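# Six arms hang a marquee roof on four post spikes

## Task

Arm bases in the scene frame (metres; heading in degrees counter-clockwise from +x): arm1 at x=+0.29 y=+0.65 z=+0.72 heading -102; arm2 at x=-0.22 y=+0.65 z=+0.72 heading -85; arm3 at x=-0.31 y=-0.65 z=+0.72 heading +99; arm4 at x=+0.24 y=-0.65 z=+0.72 heading +83; arm5 at x=-0.70 y=-0.07 z=+0.72 heading +8; arm6 at x=+0.70 y=+0.08 z=+0.72 heading +166. Put the marquee roof onto its four posts so that each post's spike has one corner ring pushed fully down onto it, with the centre of the roof sagging freely. Then open the grippers and withdraw the arms; the roof must stay hung without any robot holding it. Nothing else on the table may end up shifted, leaning or knocked over.

## Robot and tools

Robots and cameras. Six identical i2rt Big YAM arms, arm1 to arm6, are fixed to the tabletop around the work area (bases listed in the task). Each has six revolute joints, a two-finger gripper and a wrist camera (armN_cam_wrist). With joints 1 and 6 at zero and the hand level and pointing ahead, that camera rides on top of the hand looking toward the fingertips. Two room cameras, cam_high and cam_low, are also available. All images are 896x504 pixels. Reach is about 1.0 m from the joint 1 axis.

Frame. Everything shares one scene frame: origin on the floor, +z up; the tabletop is near z=0.72. The point called hand lies midway between the fingertips; its z axis runs along the fingers and its y axis is the direction in which the fingers open and close.

execute_actions. Argument actions is a list holding zero or one action. An action is an object keyed by arm name ("arm1" ... "arm6"); each arm gets {"joints": {...}} with absolute targets keyed by joint name, one number per joint, not offsets. Any subset of arms and joints may be given. Units and ranges: joint1_rad -2.879 to 2.879 (rotation about the base, positive is counter-clockwise seen from above, zero points along the base heading); joint2_rad 0 to 3.141 (shoulder; zero has the upper arm lying backward, increasing raises it and then swings it forward); joint3_rad 0 to 3.019 (elbow; zero is fully folded, increasing opens it); joint4_rad -1.692 to 1.57 (hand pitch, positive tips the fingers up); joint5_rad -1.57 to 1.57 (sideways hand swing, positive toward the arm's right); joint6_rad -2.094 to 2.094 (hand roll, positive is clockwise viewed from behind the hand); gripper_m 0 to 0.093 metres, the fingertip gap. A joint counts as arrived within ±0.045, ±0.14, ±0.09, ±0.055, ±0.03, ±0.035 rad for joints 1 to 6 and ±0.003 m for the gripper. Each finger squeezes with roughly 50 to 62 N at most. All commanded motions begin at once but finish at their own pace, so the hand can sweep along an unexpected curve. The optional cameras list picks which images come back (omitted, null or ["all"] gives every camera, [] gives none). An unknown key, camera name or out-of-range number rejects the whole call and nothing moves. An empty actions list only reports state and images.

wait(seconds 0 to 10) lets the simulation run without new commands and returns state and images. zoom_image(camera, region [x0,y0,x1,y1] in pixels, top-left origin, at most 504x504) enlarges part of that camera's most recent full image. read_manual returns only licence texts. finished_scene(scene) closes the current scene, given by its number, irreversibly, and reports whether the goal was met.

Reading results. joint_status tells how each commanded motion ended. off_target: it stopped short and may still be pushing. contact_stop or time_out: the joint gave up its target and holds where it is, except that after time_out a joint may keep a target close to where it stands and keep pushing; on_its_own lists such joints, and its "held at" value is the target held, not the actual position. To relieve that push, command the joint to its reported position. joint command not followed (often with a cause line) means a self- and inter-arm collision check blocked that arm's joint targets; its gripper target is still applied, and blocked joints show not_followed and may be retried with later actions until valid targets arrive or the path clears. A tiny change from the current position may produce no motion. Joints omitted from an action may still drive toward older targets. After a stop reported in a result, later motion calls in the same reply are skipped.

Heat. Holding loads or pushing warms the motors. MOTOR HOT appears from 85 °C; at 100 °C an OVER-TEMPERATURE FAULT drops that arm, and its unfinished keys read limit_stop_at_motor_heat (resend the targets later). Some heat carries into the next scene.

Cautions. The arms do not halt on contact and can shove hard. Two robots pressing hard together ends the run; a strong hit may too, and the collision check ignores fingers, gripper bodies and wrist cameras and may react late. Objects touching robots are fine. Knocking or placing a rigid object outside the work area fails the task; cloth and film are exempt. Avoid dropping, slamming, slipping or forcing things, and don't disturb other objects. Loose items may occasionally be nudged by an outside push. The simulation keeps running while you compose each reply, with arms holding their last command, so loads held during long replies heat motors. Faster robot motion is rewarded.

Each tool is called after "Call:" as name(argument=value, ...) on one line, values as JSON.

## Session

Call:
execute_actions(actions=[])

Scene clock: 0.00 s.
arm1.joint_positions: joint1_rad=+0.232 joint2_rad=+0.431 joint3_rad=+0.565 joint4_rad=-1.256 joint5_rad=+0.188 joint6_rad=-0.393 gripper_m=+0.095
arm1.joint_status: not commanded
arm1.hand: x=+0.2720 y=+0.4599 z=+0.9600 quat_wxyz=(-0.053, -0.528, -0.813, +0.239) (m; scene frame)
arm2.joint_positions: joint1_rad=-0.335 joint2_rad=+0.521 joint3_rad=+0.413 joint4_rad=-0.994 joint5_rad=-0.263 joint6_rad=+0.294 gripper_m=+0.094
arm2.joint_status: not commanded
arm2.hand: x=-0.2345 y=+0.4307 z=+0.8710 quat_wxyz=(-0.254, -0.830, -0.493, +0.068) (m; scene frame)
arm3.joint_positions: joint1_rad=+0.105 joint2_rad=+0.359 joint3_rad=+0.659 joint4_rad=-1.395 joint5_rad=+0.286 joint6_rad=+0.513 gripper_m=+0.095
arm3.joint_status: not commanded
arm3.hand: x=-0.3102 y=-0.4771 z=+0.9809 quat_wxyz=(-0.220, +0.570, -0.776, -0.159) (m; scene frame)
arm4.joint_positions: joint1_rad=-0.207 joint2_rad=+0.475 joint3_rad=+0.490 joint4_rad=-1.096 joint5_rad=-0.148 joint6_rad=-0.547 gripper_m=+0.094
arm4.joint_status: not commanded
arm4.hand: x=+0.2889 y=-0.4419 z=+0.8822 quat_wxyz=(-0.205, +0.760, -0.598, -0.150) (m; scene frame)
arm5.joint_positions: joint1_rad=+0.392 joint2_rad=+0.402 joint3_rad=+0.598 joint4_rad=-1.297 joint5_rad=+0.098 joint6_rad=+0.240 gripper_m=+0.095
arm5.joint_status: not commanded
arm5.hand: x=-0.5320 y=+0.0093 z=+0.9786 quat_wxyz=(-0.235, +0.131, -0.962, -0.044) (m; scene frame)
arm6.joint_positions: joint1_rad=-0.288 joint2_rad=+0.500 joint3_rad=+0.441 joint4_rad=-1.037 joint5_rad=-0.311 joint6_rad=-0.192 gripper_m=+0.095
arm6.joint_status: not commanded
arm6.hand: x=+0.4885 y=+0.1316 z=+0.8723 quat_wxyz=(+0.060, +0.956, -0.104, -0.270) (m; scene frame)
pictures: arm1_cam_wrist, arm2_cam_wrist, arm3_cam_wrist, arm4_cam_wrist, arm5_cam_wrist, arm6_cam_wrist, cam_high, cam_low
Images, in order (width x height): arm1_cam_wrist 896x504, arm2_cam_wrist 896x504, arm3_cam_wrist 896x504, arm4_cam_wrist 896x504, arm5_cam_wrist 896x504, arm6_cam_wrist 896x504, cam_high 896x504, cam_low 896x504.

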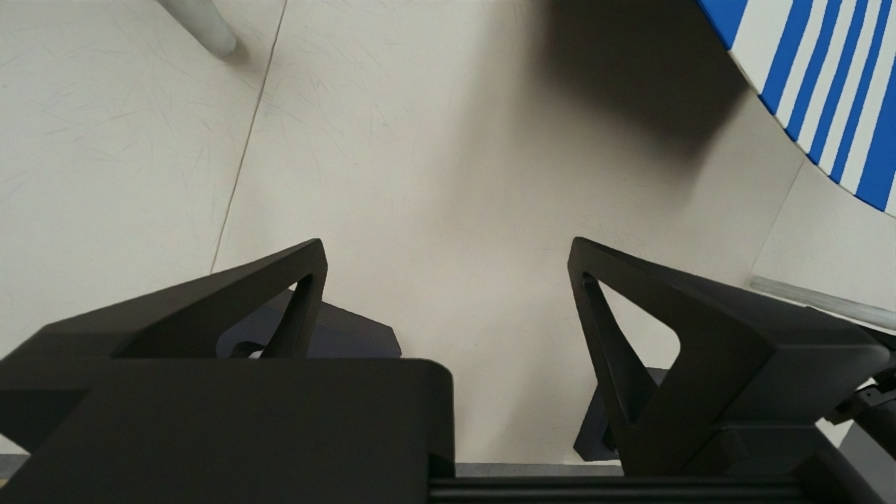

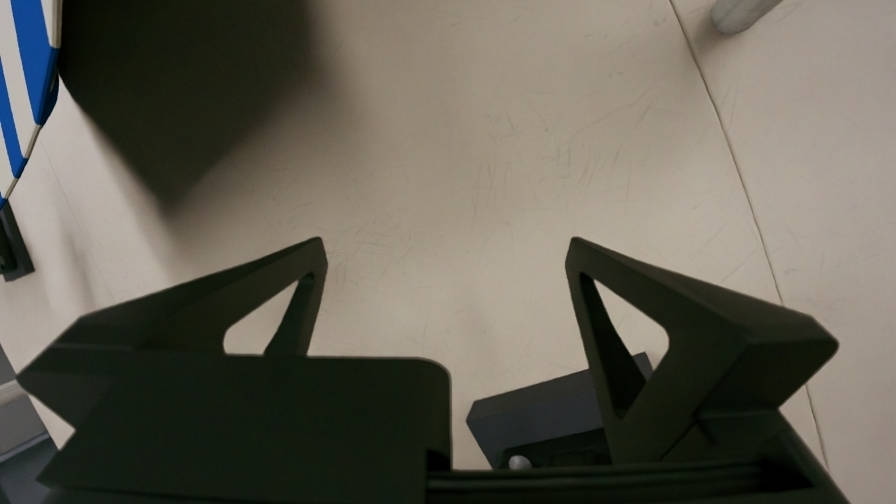

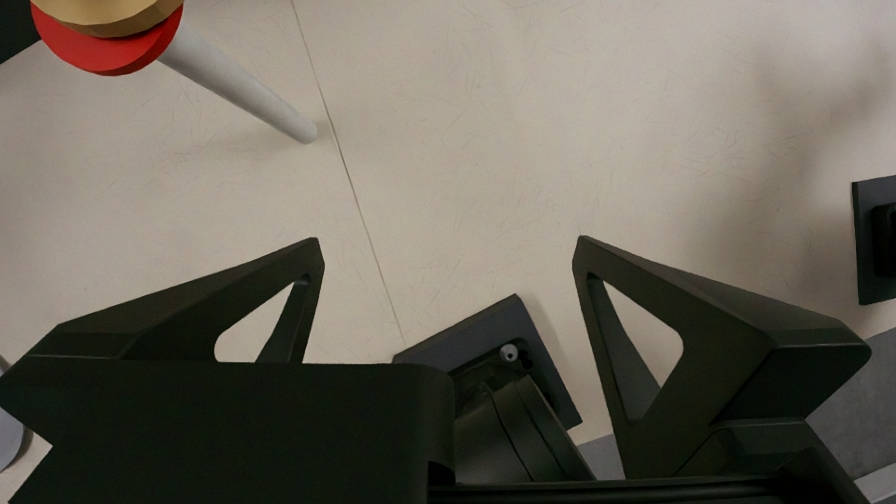

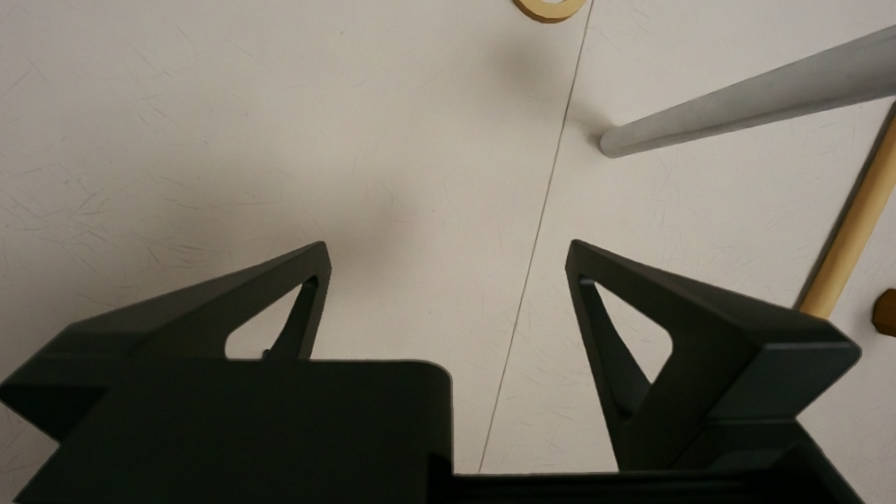

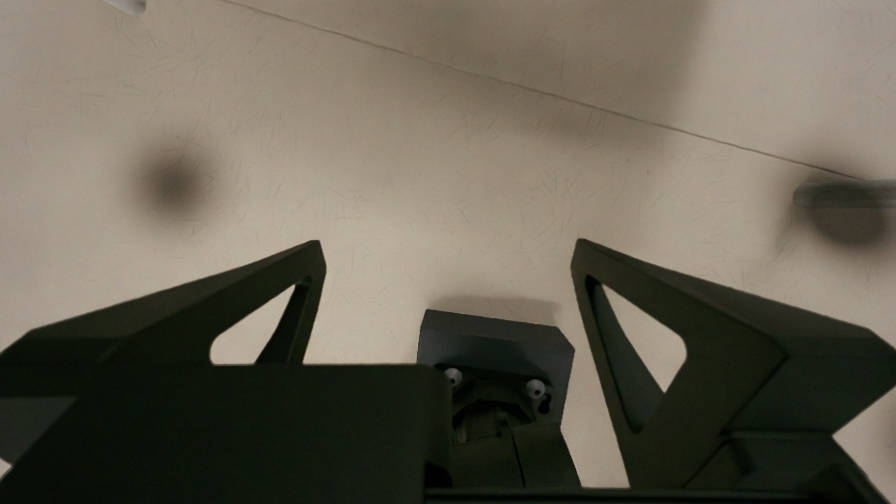

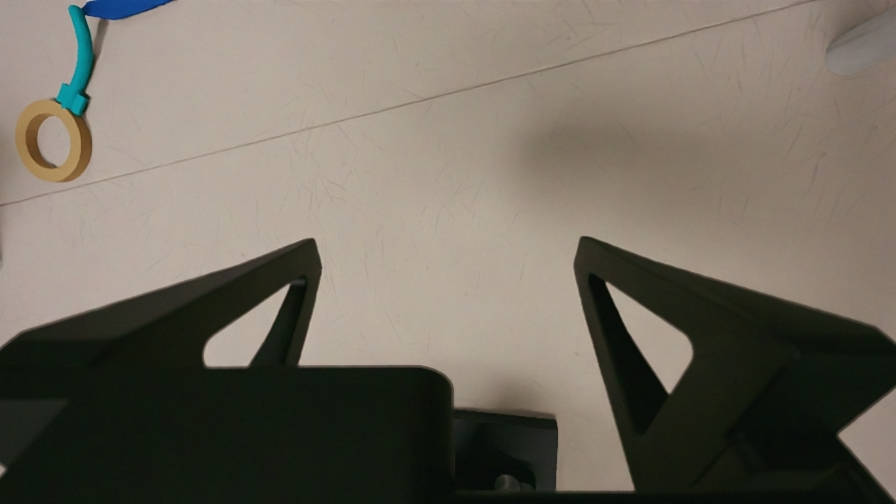

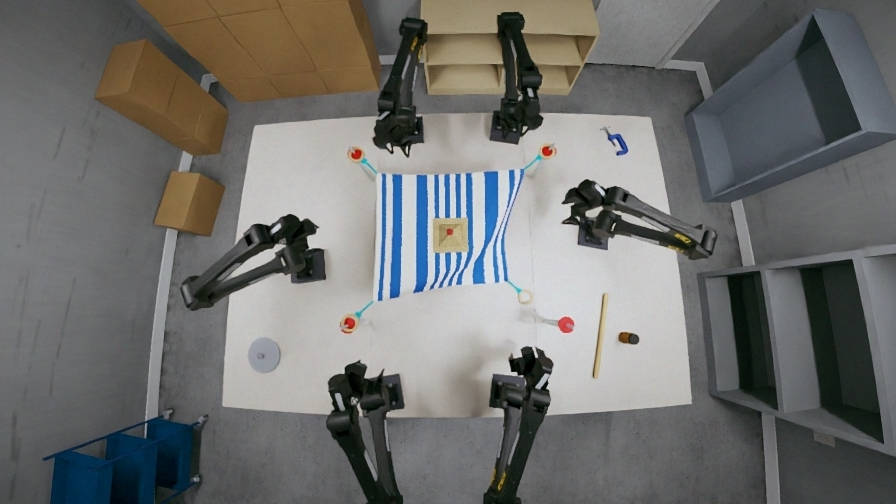

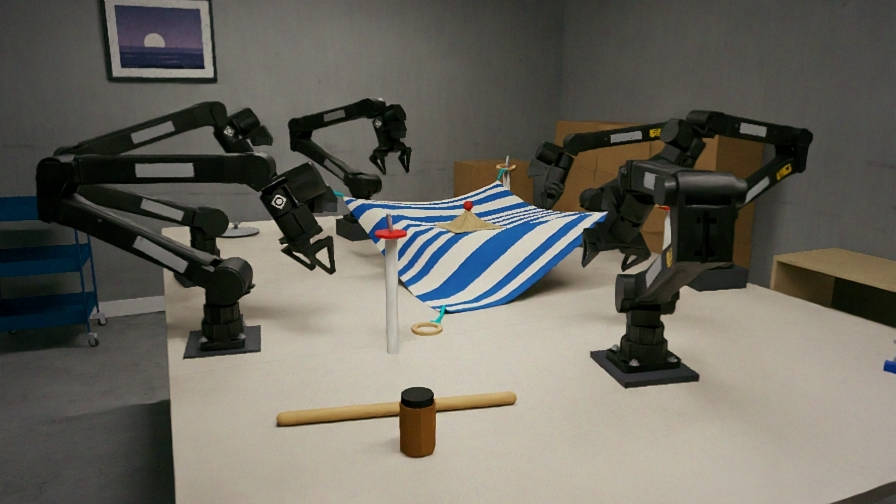

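Call:
zoom_image(camera="cam_high", region=[300, 110, 660, 420])

Call:
zoom_image(camera="cam_low", region=[280, 140, 700, 380])

Call:
zoom_image(camera="cam_high", region=[480, 260, 600, 350])

Region (300, 110, 660, 420) of cam_high's 896x504 image, scaled by 1.400, with more detail than that image has; it fills the top 434 rows of this view, and the rest is white.

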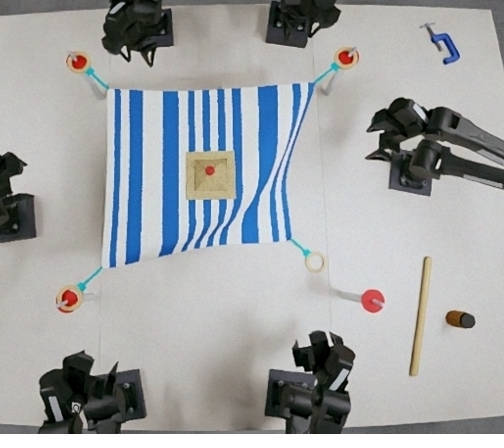

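Region (280, 140, 700, 380) of cam_low's 896x504 image, scaled by 1.200, with more detail than that image has; it fills the top 288 rows of this view, and the rest is white.

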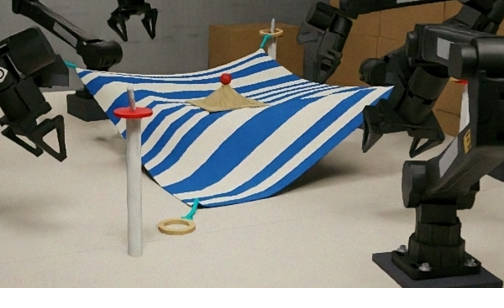

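Region (480, 260, 600, 350) of cam_high's 896x504 image, scaled by 4.200, with more detail than that image has; it fills the top 378 rows of this view, and the rest is white.

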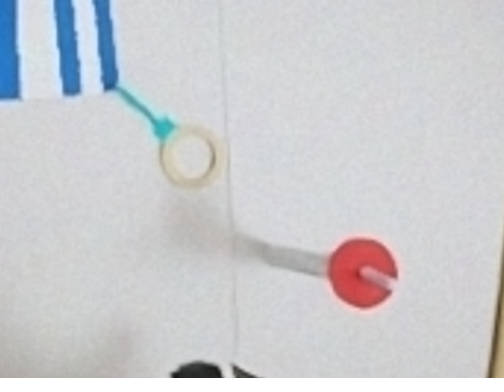

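Call:
execute_actions(actions=[{"arm6":{"joints":{"joint1_rad":0.885,"joint2_rad":1.62,"joint3_rad":1.275,"joint4_rad":-1.226,"joint5_rad":0,"joint6_rad":-1.66,"gripper_m":0.06}},"arm4":{"joints":{"joint1_rad":0.25}}}], cameras=["arm6_cam_wrist","cam_high","cam_low"])

Scene clock: 18.83 s.
arm1.joint_positions: joint1_rad=+0.232 joint2_rad=+0.431 joint3_rad=+0.565 joint4_rad=-1.256 joint5_rad=+0.188 joint6_rad=-0.393 gripper_m=+0.095
arm1.joint_status: not commanded
arm1.hand: x=+0.2720 y=+0.4599 z=+0.9600 quat_wxyz=(-0.053, -0.528, -0.813, +0.239) (m; scene frame)
arm2.joint_positions: joint1_rad=-0.335 joint2_rad=+0.521 joint3_rad=+0.413 joint4_rad=-0.994 joint5_rad=-0.263 joint6_rad=+0.294 gripper_m=+0.094
arm2.joint_status: not commanded
arm2.hand: x=-0.2345 y=+0.4307 z=+0.8710 quat_wxyz=(-0.254, -0.830, -0.493, +0.068) (m; scene frame)
arm3.joint_positions: joint1_rad=+0.105 joint2_rad=+0.359 joint3_rad=+0.659 joint4_rad=-1.395 joint5_rad=+0.286 joint6_rad=+0.513 gripper_m=+0.095
arm3.joint_status: not commanded
arm3.hand: x=-0.3102 y=-0.4771 z=+0.9809 quat_wxyz=(-0.220, +0.570, -0.776, -0.159) (m; scene frame)
arm4.joint_positions: joint1_rad=+0.247 joint2_rad=+0.475 joint3_rad=+0.490 joint4_rad=-1.096 joint5_rad=-0.148 joint6_rad=-0.547 gripper_m=+0.094
arm4.joint_status: all done
arm4.hand: x=+0.1926 y=-0.4417 z=+0.8824 quat_wxyz=(-0.167, +0.875, -0.411, -0.192) (m; scene frame)
arm5.joint_positions: joint1_rad=+0.392 joint2_rad=+0.402 joint3_rad=+0.598 joint4_rad=-1.297 joint5_rad=+0.098 joint6_rad=+0.240 gripper_m=+0.095
arm5.joint_status: not commanded
arm5.hand: x=-0.5320 y=+0.0093 z=+0.9786 quat_wxyz=(-0.235, +0.131, -0.962, -0.044) (m; scene frame)
arm6.joint_positions: joint1_rad=+0.886 joint2_rad=+1.623 joint3_rad=+1.221 joint4_rad=-1.219 joint5_rad=-0.001 joint6_rad=-1.648 gripper_m=+0.060
arm6.joint_status: all done
arm6.hand: x=+0.3528 y=-0.2056 z=+0.8416 quat_wxyz=(+0.009, +0.392, +0.919, +0.027) (m; scene frame)
pictures: arm6_cam_wrist, cam_high, cam_low
Images, in order (width x height): arm6_cam_wrist 896x504, cam_high 896x504, cam_low 896x504.

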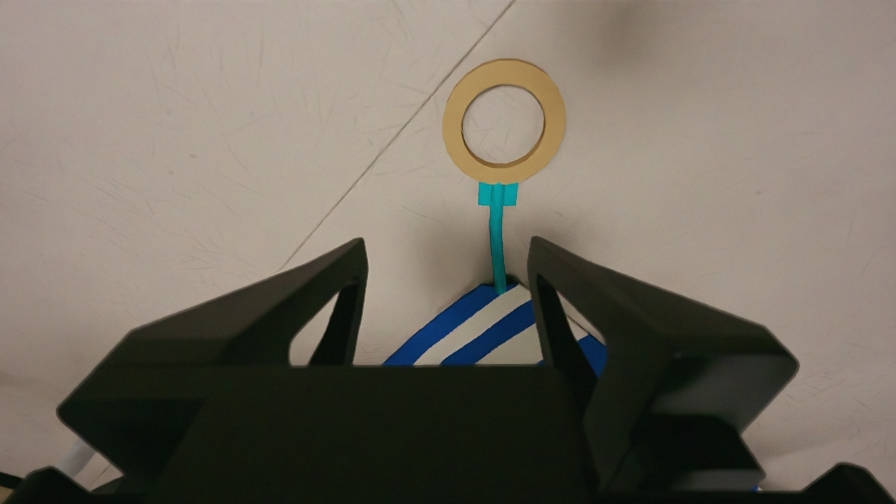

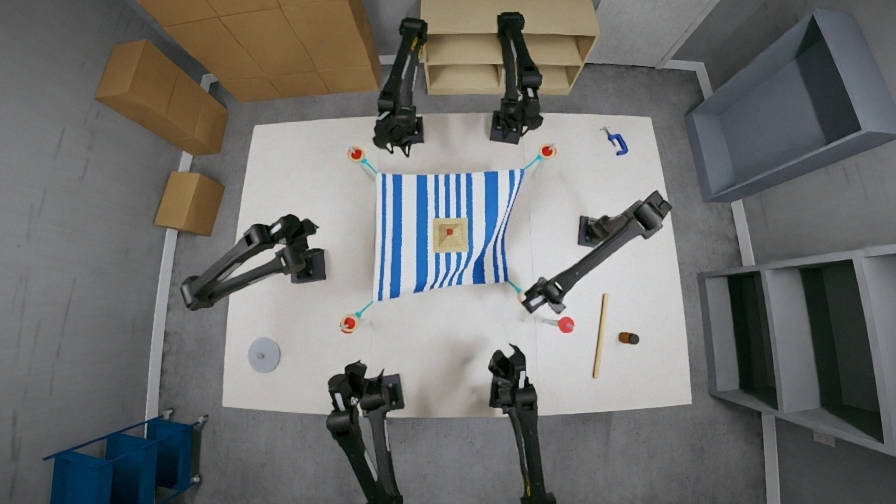

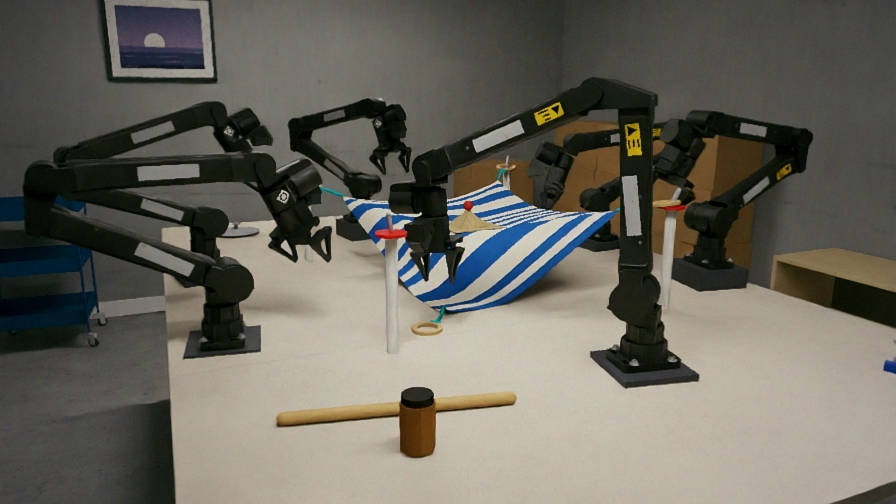

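Call:
execute_actions(actions=[{"arm6":{"joints":{"joint1_rad":0.83,"joint2_rad":1.746,"joint3_rad":1.225,"joint4_rad":-1.0,"joint6_rad":-1.66,"gripper_m":0.05}}}], cameras=["arm6_cam_wrist","cam_low"])

Scene clock: 25.90 s.
arm1.joint_positions: joint1_rad=+0.232 joint2_rad=+0.431 joint3_rad=+0.565 joint4_rad=-1.256 joint5_rad=+0.188 joint6_rad=-0.393 gripper_m=+0.095
arm1.joint_status: not commanded
arm1.hand: x=+0.2720 y=+0.4599 z=+0.9600 quat_wxyz=(-0.053, -0.528, -0.813, +0.239) (m; scene frame)
arm2.joint_positions: joint1_rad=-0.335 joint2_rad=+0.521 joint3_rad=+0.413 joint4_rad=-0.994 joint5_rad=-0.263 joint6_rad=+0.294 gripper_m=+0.094
arm2.joint_status: not commanded
arm2.hand: x=-0.2345 y=+0.4307 z=+0.8710 quat_wxyz=(-0.254, -0.830, -0.493, +0.068) (m; scene frame)
arm3.joint_positions: joint1_rad=+0.105 joint2_rad=+0.359 joint3_rad=+0.659 joint4_rad=-1.395 joint5_rad=+0.286 joint6_rad=+0.513 gripper_m=+0.095
arm3.joint_status: not commanded
arm3.hand: x=-0.3102 y=-0.4771 z=+0.9809 quat_wxyz=(-0.220, +0.570, -0.776, -0.159) (m; scene frame)
arm4.joint_positions: joint1_rad=+0.247 joint2_rad=+0.475 joint3_rad=+0.490 joint4_rad=-1.096 joint5_rad=-0.148 joint6_rad=-0.547 gripper_m=+0.094
arm4.joint_status: not commanded
arm4.hand: x=+0.1926 y=-0.4417 z=+0.8824 quat_wxyz=(-0.167, +0.875, -0.411, -0.192) (m; scene frame)
arm5.joint_positions: joint1_rad=+0.392 joint2_rad=+0.402 joint3_rad=+0.598 joint4_rad=-1.297 joint5_rad=+0.098 joint6_rad=+0.240 gripper_m=+0.095
arm5.joint_status: not commanded
arm5.hand: x=-0.5320 y=+0.0093 z=+0.9786 quat_wxyz=(-0.235, +0.131, -0.962, -0.044) (m; scene frame)
arm6.joint_positions: joint1_rad=+0.835 joint2_rad=+1.748 joint3_rad=+1.221 joint4_rad=-1.010 joint5_rad=-0.001 joint6_rad=-1.649 gripper_m=+0.050
arm6.joint_status: all done
arm6.hand: x=+0.3025 y=-0.2141 z=+0.7847 quat_wxyz=(-0.010, +0.415, +0.910, -0.011) (m; scene frame)
pictures: arm6_cam_wrist, cam_low
Images, in order (width x height): arm6_cam_wrist 896x504, cam_low 896x504.

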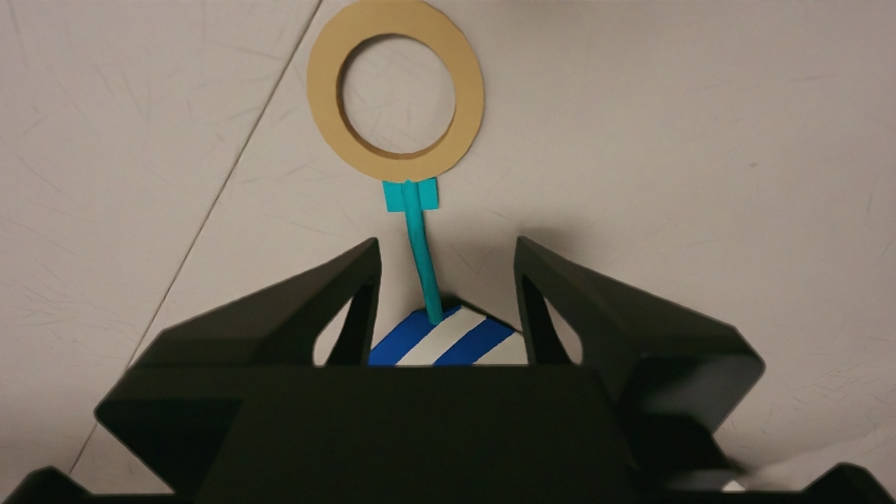

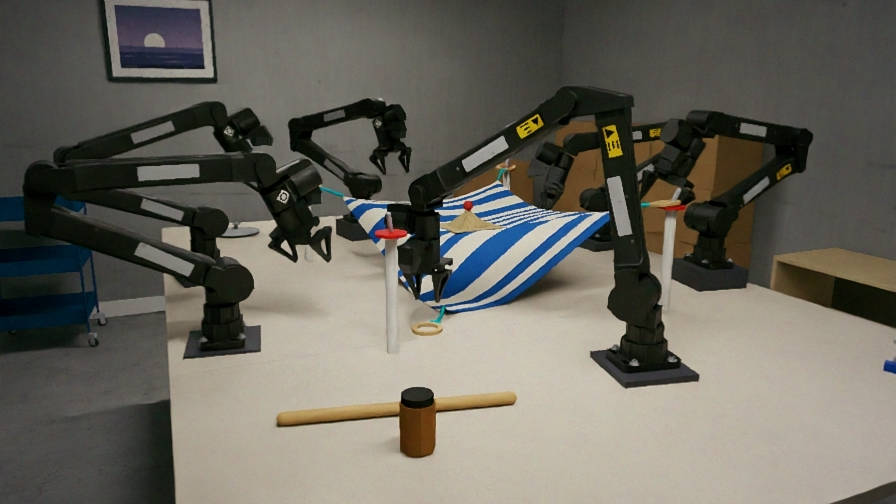

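Call:
execute_actions(actions=[{"arm6":{"joints":{"joint2_rad":1.79,"joint3_rad":1.155,"joint4_rad":-0.922,"joint6_rad":-1.75}}}], cameras=["arm6_cam_wrist","cam_low"])

Scene clock: 31.13 s.
arm1.joint_positions: joint1_rad=+0.232 joint2_rad=+0.431 joint3_rad=+0.565 joint4_rad=-1.256 joint5_rad=+0.188 joint6_rad=-0.393 gripper_m=+0.095
arm1.joint_status: not commanded
arm1.hand: x=+0.2720 y=+0.4599 z=+0.9600 quat_wxyz=(-0.053, -0.528, -0.813, +0.239) (m; scene frame)
arm2.joint_positions: joint1_rad=-0.335 joint2_rad=+0.521 joint3_rad=+0.413 joint4_rad=-0.994 joint5_rad=-0.263 joint6_rad=+0.294 gripper_m=+0.094
arm2.joint_status: not commanded
arm2.hand: x=-0.2345 y=+0.4307 z=+0.8710 quat_wxyz=(-0.254, -0.830, -0.493, +0.068) (m; scene frame)
arm3.joint_positions: joint1_rad=+0.105 joint2_rad=+0.359 joint3_rad=+0.659 joint4_rad=-1.395 joint5_rad=+0.286 joint6_rad=+0.513 gripper_m=+0.095
arm3.joint_status: not commanded
arm3.hand: x=-0.3102 y=-0.4771 z=+0.9809 quat_wxyz=(-0.220, +0.570, -0.776, -0.159) (m; scene frame)
arm4.joint_positions: joint1_rad=+0.247 joint2_rad=+0.475 joint3_rad=+0.490 joint4_rad=-1.096 joint5_rad=-0.148 joint6_rad=-0.547 gripper_m=+0.094
arm4.joint_status: not commanded
arm4.hand: x=+0.1926 y=-0.4417 z=+0.8824 quat_wxyz=(-0.167, +0.875, -0.411, -0.192) (m; scene frame)
arm5.joint_positions: joint1_rad=+0.392 joint2_rad=+0.402 joint3_rad=+0.598 joint4_rad=-1.297 joint5_rad=+0.098 joint6_rad=+0.240 gripper_m=+0.095
arm5.joint_status: not commanded
arm5.hand: x=-0.5320 y=+0.0093 z=+0.9786 quat_wxyz=(-0.235, +0.131, -0.962, -0.044) (m; scene frame)
arm6.joint_positions: joint1_rad=+0.835 joint2_rad=+1.779 joint3_rad=+1.164 joint4_rad=-0.931 joint5_rad=-0.001 joint6_rad=-1.737 gripper_m=+0.050
arm6.joint_status: all done
arm6.hand: x=+0.3101 y=-0.2081 z=+0.7523 quat_wxyz=(-0.008, +0.374, +0.927, -0.006) (m; scene frame)
pictures: arm6_cam_wrist, cam_low
Images, in order (width x height): arm6_cam_wrist 896x504, cam_low 896x504.

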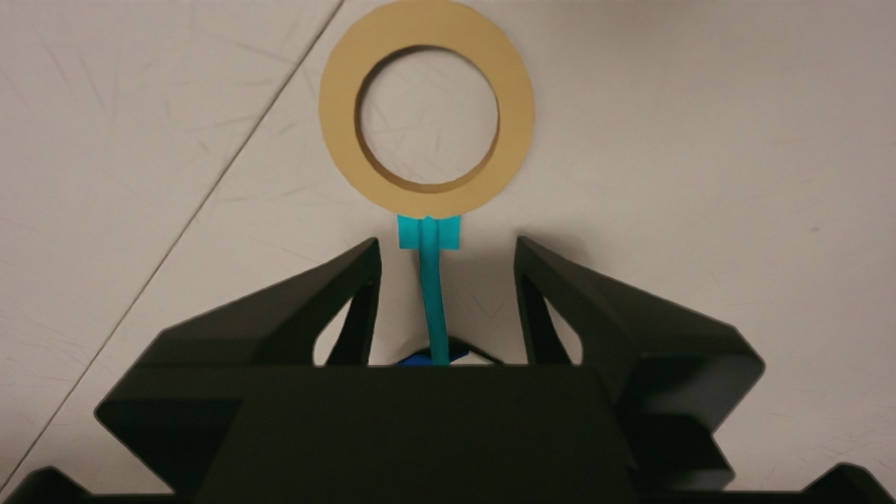

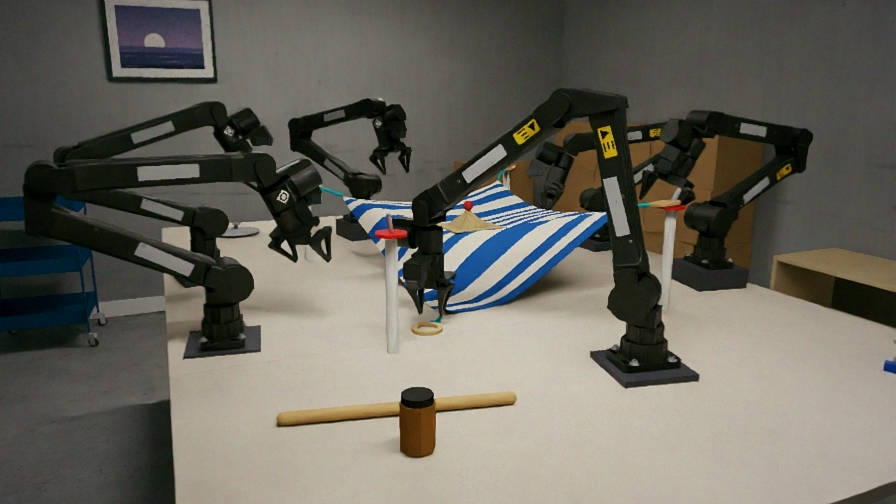

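Call:
execute_actions(actions=[{"arm6":{"joints":{"joint1_rad":0.814,"joint2_rad":1.84}}}], cameras=["arm6_cam_wrist","cam_low"])

Scene clock: 34.37 s.
arm1.joint_positions: joint1_rad=+0.232 joint2_rad=+0.431 joint3_rad=+0.565 joint4_rad=-1.256 joint5_rad=+0.188 joint6_rad=-0.393 gripper_m=+0.095
arm1.joint_status: not commanded
arm1.hand: x=+0.2720 y=+0.4599 z=+0.9600 quat_wxyz=(-0.053, -0.528, -0.813, +0.239) (m; scene frame)
arm2.joint_positions: joint1_rad=-0.335 joint2_rad=+0.521 joint3_rad=+0.413 joint4_rad=-0.994 joint5_rad=-0.263 joint6_rad=+0.294 gripper_m=+0.094
arm2.joint_status: not commanded
arm2.hand: x=-0.2345 y=+0.4307 z=+0.8710 quat_wxyz=(-0.254, -0.830, -0.493, +0.068) (m; scene frame)
arm3.joint_positions: joint1_rad=+0.105 joint2_rad=+0.359 joint3_rad=+0.659 joint4_rad=-1.395 joint5_rad=+0.286 joint6_rad=+0.513 gripper_m=+0.095
arm3.joint_status: not commanded
arm3.hand: x=-0.3102 y=-0.4771 z=+0.9809 quat_wxyz=(-0.220, +0.570, -0.776, -0.159) (m; scene frame)
arm4.joint_positions: joint1_rad=+0.247 joint2_rad=+0.475 joint3_rad=+0.490 joint4_rad=-1.096 joint5_rad=-0.148 joint6_rad=-0.547 gripper_m=+0.094
arm4.joint_status: not commanded
arm4.hand: x=+0.1926 y=-0.4417 z=+0.8824 quat_wxyz=(-0.167, +0.875, -0.411, -0.192) (m; scene frame)
arm5.joint_positions: joint1_rad=+0.392 joint2_rad=+0.402 joint3_rad=+0.598 joint4_rad=-1.297 joint5_rad=+0.098 joint6_rad=+0.240 gripper_m=+0.095
arm5.joint_status: not commanded
arm5.hand: x=-0.5320 y=+0.0093 z=+0.9786 quat_wxyz=(-0.235, +0.131, -0.962, -0.044) (m; scene frame)
arm6.joint_positions: joint1_rad=+0.828 joint2_rad=+1.825 joint3_rad=+1.164 joint4_rad=-0.929 joint5_rad=-0.001 joint6_rad=-1.738 gripper_m=+0.050
arm6.joint_status: all done
arm6.hand: x=+0.3119 y=-0.2020 z=+0.7309 quat_wxyz=(+0.003, +0.377, +0.926, +0.013) (m; scene frame)
pictures: arm6_cam_wrist, cam_low
Images, in order (width x height): arm6_cam_wrist 896x504, cam_low 896x504.

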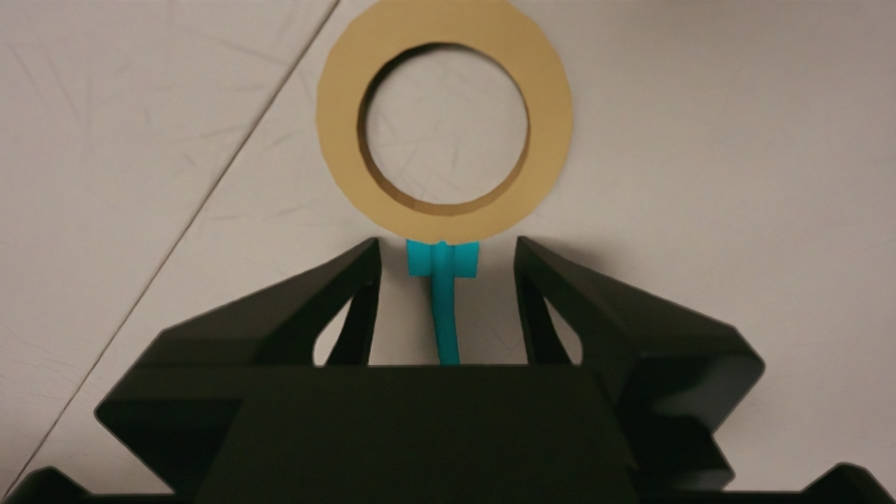

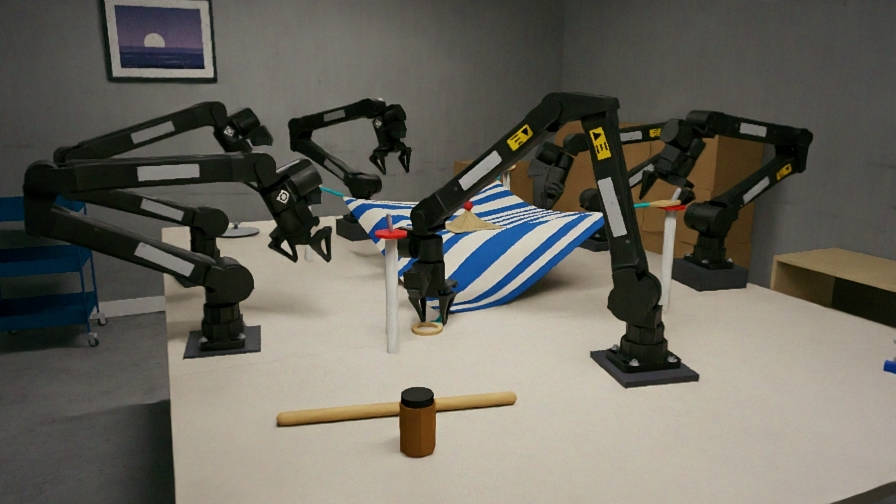

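Call:
execute_actions(actions=[{"arm6":{"joints":{"joint2_rad":1.85,"gripper_m":0}}}], cameras=["arm6_cam_wrist"])

Call:
execute_actions(actions=[{"arm6":{"joints":{"joint2_rad":1.6,"joint3_rad":1.84,"joint4_rad":-1.69}}}], cameras=["arm6_cam_wrist","cam_low","cam_high"])

Scene clock: 39.13 s.
arm1.joint_positions: joint1_rad=+0.232 joint2_rad=+0.431 joint3_rad=+0.565 joint4_rad=-1.256 joint5_rad=+0.188 joint6_rad=-0.393 gripper_m=+0.095
arm1.joint_status: not commanded
arm1.hand: x=+0.2720 y=+0.4599 z=+0.9600 quat_wxyz=(-0.053, -0.528, -0.813, +0.239) (m; scene frame)
arm2.joint_positions: joint1_rad=-0.335 joint2_rad=+0.521 joint3_rad=+0.413 joint4_rad=-0.994 joint5_rad=-0.263 joint6_rad=+0.294 gripper_m=+0.094
arm2.joint_status: not commanded
arm2.hand: x=-0.2345 y=+0.4307 z=+0.8710 quat_wxyz=(-0.254, -0.830, -0.493, +0.068) (m; scene frame)
arm3.joint_positions: joint1_rad=+0.105 joint2_rad=+0.359 joint3_rad=+0.659 joint4_rad=-1.395 joint5_rad=+0.286 joint6_rad=+0.513 gripper_m=+0.095
arm3.joint_status: not commanded
arm3.hand: x=-0.3102 y=-0.4771 z=+0.9809 quat_wxyz=(-0.220, +0.570, -0.776, -0.159) (m; scene frame)
arm4.joint_positions: joint1_rad=+0.247 joint2_rad=+0.475 joint3_rad=+0.490 joint4_rad=-1.096 joint5_rad=-0.148 joint6_rad=-0.547 gripper_m=+0.094
arm4.joint_status: not commanded
arm4.hand: x=+0.1926 y=-0.4417 z=+0.8824 quat_wxyz=(-0.167, +0.875, -0.411, -0.192) (m; scene frame)
arm5.joint_positions: joint1_rad=+0.392 joint2_rad=+0.402 joint3_rad=+0.598 joint4_rad=-1.297 joint5_rad=+0.098 joint6_rad=+0.240 gripper_m=+0.095
arm5.joint_status: not commanded
arm5.hand: x=-0.5320 y=+0.0093 z=+0.9786 quat_wxyz=(-0.235, +0.131, -0.962, -0.044) (m; scene frame)
arm6.joint_positions: joint1_rad=+0.828 joint2_rad=+1.826 joint3_rad=+1.164 joint4_rad=-0.929 joint5_rad=-0.001 joint6_rad=-1.739 gripper_m=+0.022
arm6.joint_status: gripper_m off_target (ended at +0.022, target +0.000); the others done
arm6.hand: x=+0.3120 y=-0.2020 z=+0.7306 quat_wxyz=(+0.003, +0.377, +0.926, +0.013) (m; scene frame)
pictures: arm6_cam_wrist
Images, in order (width x height): arm6_cam_wrist 896x504.

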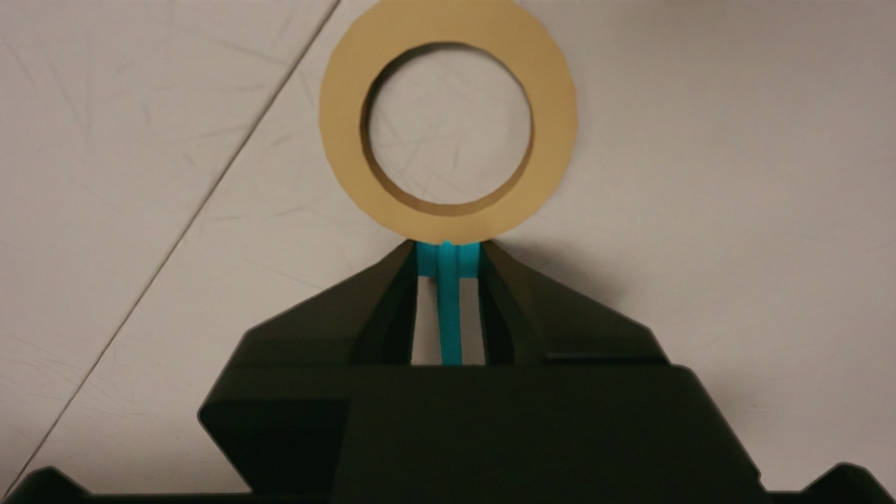

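Scene clock: 40.67 s.
arm1.joint_positions: joint1_rad=+0.232 joint2_rad=+0.431 joint3_rad=+0.565 joint4_rad=-1.256 joint5_rad=+0.188 joint6_rad=-0.393 gripper_m=+0.095
arm1.joint_status: not commanded
arm1.hand: x=+0.2720 y=+0.4599 z=+0.9600 quat_wxyz=(-0.053, -0.528, -0.813, +0.239) (m; scene frame)
arm2.joint_positions: joint1_rad=-0.335 joint2_rad=+0.521 joint3_rad=+0.413 joint4_rad=-0.994 joint5_rad=-0.263 joint6_rad=+0.294 gripper_m=+0.094
arm2.joint_status: not commanded
arm2.hand: x=-0.2345 y=+0.4307 z=+0.8710 quat_wxyz=(-0.254, -0.830, -0.493, +0.068) (m; scene frame)
arm3.joint_positions: joint1_rad=+0.105 joint2_rad=+0.359 joint3_rad=+0.659 joint4_rad=-1.395 joint5_rad=+0.286 joint6_rad=+0.513 gripper_m=+0.095
arm3.joint_status: not commanded
arm3.hand: x=-0.3102 y=-0.4771 z=+0.9809 quat_wxyz=(-0.220, +0.570, -0.776, -0.159) (m; scene frame)
arm4.joint_positions: joint1_rad=+0.247 joint2_rad=+0.475 joint3_rad=+0.490 joint4_rad=-1.096 joint5_rad=-0.148 joint6_rad=-0.547 gripper_m=+0.094
arm4.joint_status: not commanded
arm4.hand: x=+0.1926 y=-0.4417 z=+0.8824 quat_wxyz=(-0.167, +0.875, -0.411, -0.192) (m; scene frame)
arm5.joint_positions: joint1_rad=+0.392 joint2_rad=+0.402 joint3_rad=+0.598 joint4_rad=-1.297 joint5_rad=+0.098 joint6_rad=+0.240 gripper_m=+0.095
arm5.joint_status: not commanded
arm5.hand: x=-0.5320 y=+0.0093 z=+0.9786 quat_wxyz=(-0.235, +0.131, -0.962, -0.044) (m; scene frame)
arm6.joint_positions: joint1_rad=+0.828 joint2_rad=+1.593 joint3_rad=+1.796 joint4_rad=-1.671 joint5_rad=-0.001 joint6_rad=-1.739 gripper_m=+0.022
arm6.joint_status: all done
joint sent to its limit — the command would take arm6.joint4_rad past its lower limit, so that joint was sent only as far as its limit.
arm6.hand: x=+0.2977 y=-0.2160 z=+1.0713 quat_wxyz=(-0.029, +0.376, +0.925, -0.039) (m; scene frame)
pictures: arm6_cam_wrist, cam_high, cam_low
Images, in order (width x height): arm6_cam_wrist 896x504, cam_high 896x504, cam_low 896x504.

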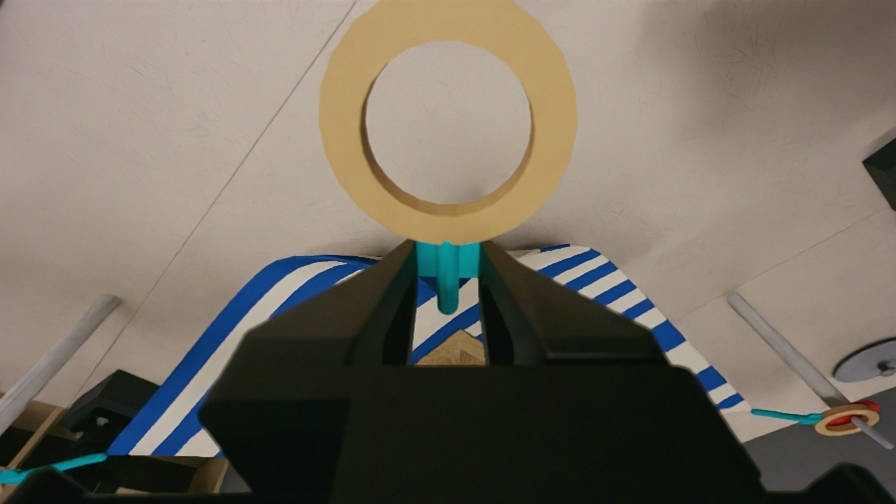

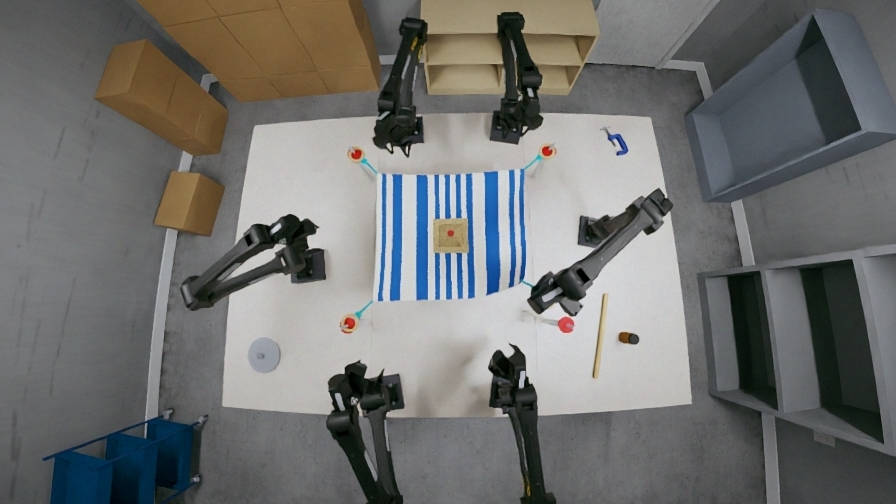

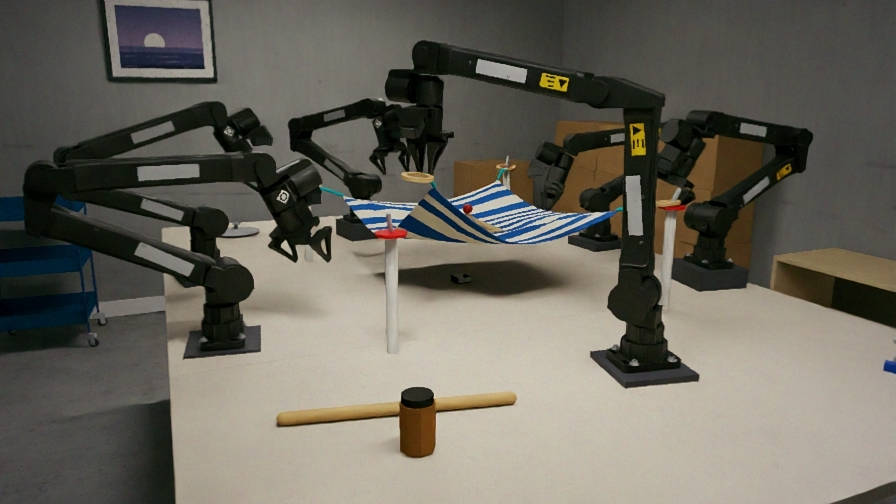

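Call:
execute_actions(actions=[{"arm6":{"joints":{"joint1_rad":1.08,"joint2_rad":1.63,"joint6_rad":-1.53}}}], cameras=["arm6_cam_wrist","cam_low","cam_high"])

Scene clock: 44.57 s.
arm1.joint_positions: joint1_rad=+0.232 joint2_rad=+0.431 joint3_rad=+0.565 joint4_rad=-1.256 joint5_rad=+0.188 joint6_rad=-0.393 gripper_m=+0.095
arm1.joint_status: not commanded
arm1.hand: x=+0.2720 y=+0.4599 z=+0.9600 quat_wxyz=(-0.053, -0.528, -0.813, +0.239) (m; scene frame)
arm2.joint_positions: joint1_rad=-0.335 joint2_rad=+0.521 joint3_rad=+0.413 joint4_rad=-0.994 joint5_rad=-0.263 joint6_rad=+0.294 gripper_m=+0.094
arm2.joint_status: not commanded
arm2.hand: x=-0.2345 y=+0.4307 z=+0.8710 quat_wxyz=(-0.254, -0.830, -0.493, +0.068) (m; scene frame)
arm3.joint_positions: joint1_rad=+0.105 joint2_rad=+0.359 joint3_rad=+0.659 joint4_rad=-1.395 joint5_rad=+0.286 joint6_rad=+0.513 gripper_m=+0.095
arm3.joint_status: not commanded
arm3.hand: x=-0.3102 y=-0.4771 z=+0.9809 quat_wxyz=(-0.220, +0.570, -0.776, -0.159) (m; scene frame)
arm4.joint_positions: joint1_rad=+0.247 joint2_rad=+0.475 joint3_rad=+0.490 joint4_rad=-1.096 joint5_rad=-0.148 joint6_rad=-0.547 gripper_m=+0.094
arm4.joint_status: not commanded
arm4.hand: x=+0.1926 y=-0.4417 z=+0.8824 quat_wxyz=(-0.167, +0.875, -0.411, -0.192) (m; scene frame)
arm5.joint_positions: joint1_rad=+0.392 joint2_rad=+0.402 joint3_rad=+0.598 joint4_rad=-1.297 joint5_rad=+0.098 joint6_rad=+0.240 gripper_m=+0.095
arm5.joint_status: not commanded
arm5.hand: x=-0.5320 y=+0.0093 z=+0.9786 quat_wxyz=(-0.235, +0.131, -0.962, -0.044) (m; scene frame)
arm6.joint_positions: joint1_rad=+1.078 joint2_rad=+1.622 joint3_rad=+1.796 joint4_rad=-1.672 joint5_rad=+0.008 joint6_rad=-1.542 gripper_m=+0.022
arm6.joint_status: all done
arm6.hand: x=+0.3779 y=-0.3098 z=+1.0562 quat_wxyz=(-0.018, +0.352, +0.935, -0.028) (m; scene frame)
pictures: arm6_cam_wrist, cam_high, cam_low
Images, in order (width x height): arm6_cam_wrist 896x504, cam_high 896x504, cam_low 896x504.

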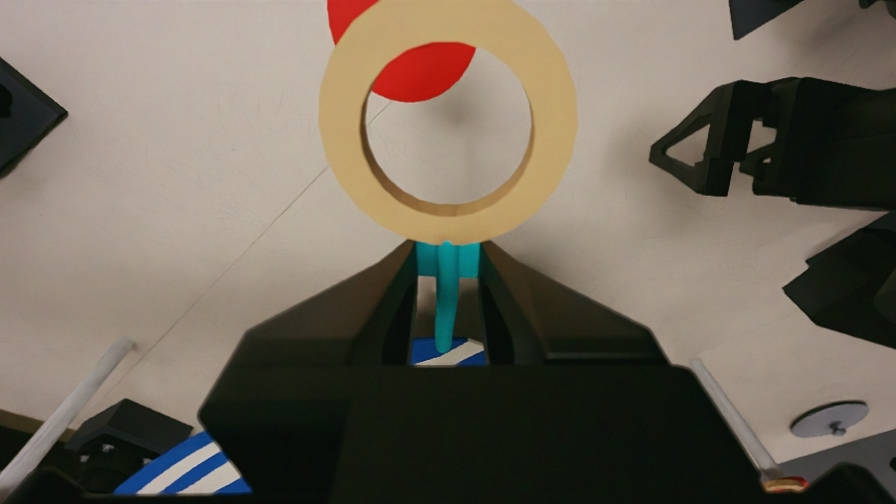

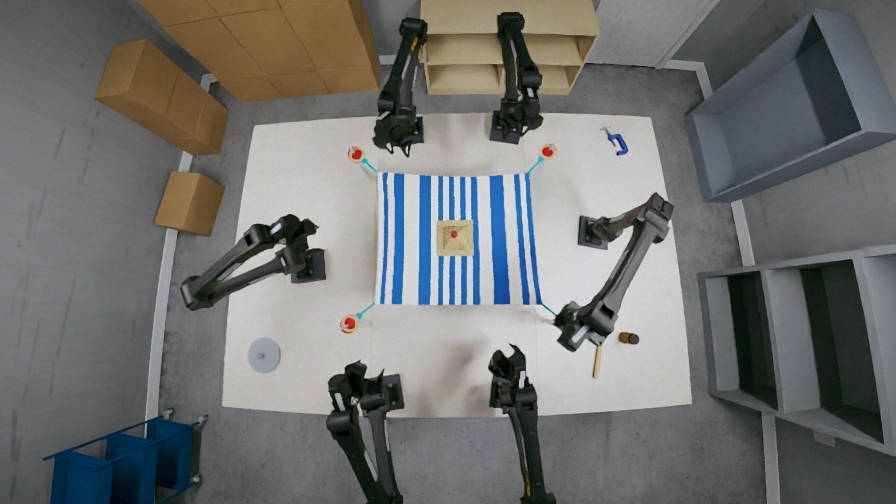

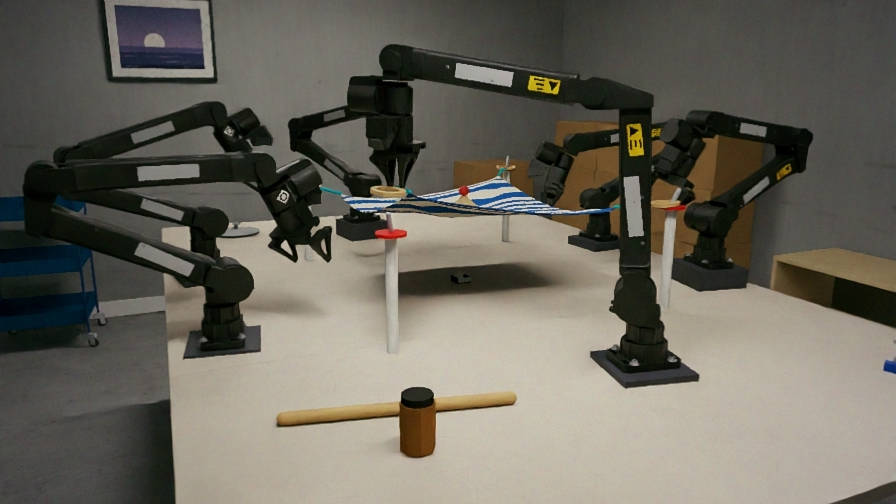

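Call:
execute_actions(actions=[{"arm6":{"joints":{"joint1_rad":1.13,"joint3_rad":1.745,"joint6_rad":-1.62}}}], cameras=["arm6_cam_wrist","cam_low"])

Scene clock: 47.87 s.
arm1.joint_positions: joint1_rad=+0.232 joint2_rad=+0.431 joint3_rad=+0.565 joint4_rad=-1.256 joint5_rad=+0.188 joint6_rad=-0.393 gripper_m=+0.095
arm1.joint_status: not commanded
arm1.hand: x=+0.2720 y=+0.4599 z=+0.9600 quat_wxyz=(-0.053, -0.528, -0.813, +0.239) (m; scene frame)
arm2.joint_positions: joint1_rad=-0.335 joint2_rad=+0.521 joint3_rad=+0.413 joint4_rad=-0.994 joint5_rad=-0.263 joint6_rad=+0.294 gripper_m=+0.094
arm2.joint_status: not commanded
arm2.hand: x=-0.2345 y=+0.4307 z=+0.8710 quat_wxyz=(-0.254, -0.830, -0.493, +0.068) (m; scene frame)
arm3.joint_positions: joint1_rad=+0.105 joint2_rad=+0.359 joint3_rad=+0.659 joint4_rad=-1.395 joint5_rad=+0.286 joint6_rad=+0.513 gripper_m=+0.095
arm3.joint_status: not commanded
arm3.hand: x=-0.3102 y=-0.4771 z=+0.9809 quat_wxyz=(-0.220, +0.570, -0.776, -0.159) (m; scene frame)
arm4.joint_positions: joint1_rad=+0.247 joint2_rad=+0.475 joint3_rad=+0.490 joint4_rad=-1.096 joint5_rad=-0.148 joint6_rad=-0.547 gripper_m=+0.094
arm4.joint_status: not commanded
arm4.hand: x=+0.1926 y=-0.4417 z=+0.8824 quat_wxyz=(-0.167, +0.875, -0.411, -0.192) (m; scene frame)
arm5.joint_positions: joint1_rad=+0.392 joint2_rad=+0.402 joint3_rad=+0.598 joint4_rad=-1.297 joint5_rad=+0.098 joint6_rad=+0.240 gripper_m=+0.095
arm5.joint_status: not commanded
arm5.hand: x=-0.5320 y=+0.0093 z=+0.9786 quat_wxyz=(-0.235, +0.131, -0.962, -0.044) (m; scene frame)
arm6.joint_positions: joint1_rad=+1.104 joint2_rad=+1.623 joint3_rad=+1.752 joint4_rad=-1.673 joint5_rad=+0.009 joint6_rad=-1.607 gripper_m=+0.022
arm6.joint_status: all done
arm6.hand: x=+0.3930 y=-0.3112 z=+1.0388 quat_wxyz=(-0.010, +0.310, +0.951, -0.006) (m; scene frame)
pictures: arm6_cam_wrist, cam_low
Images, in order (width x height): arm6_cam_wrist 896x504, cam_low 896x504.

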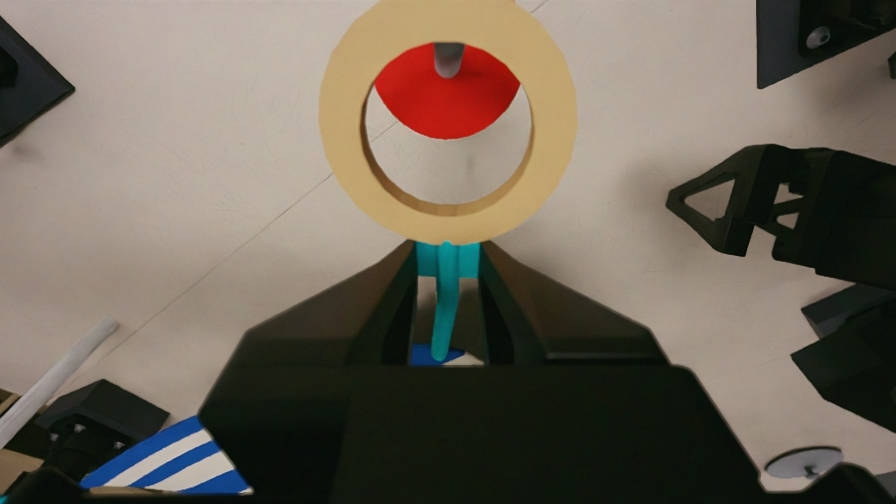

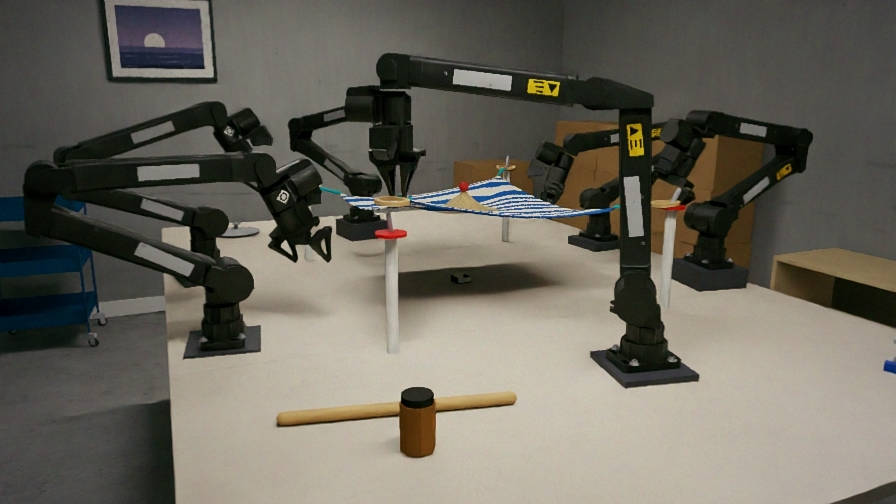

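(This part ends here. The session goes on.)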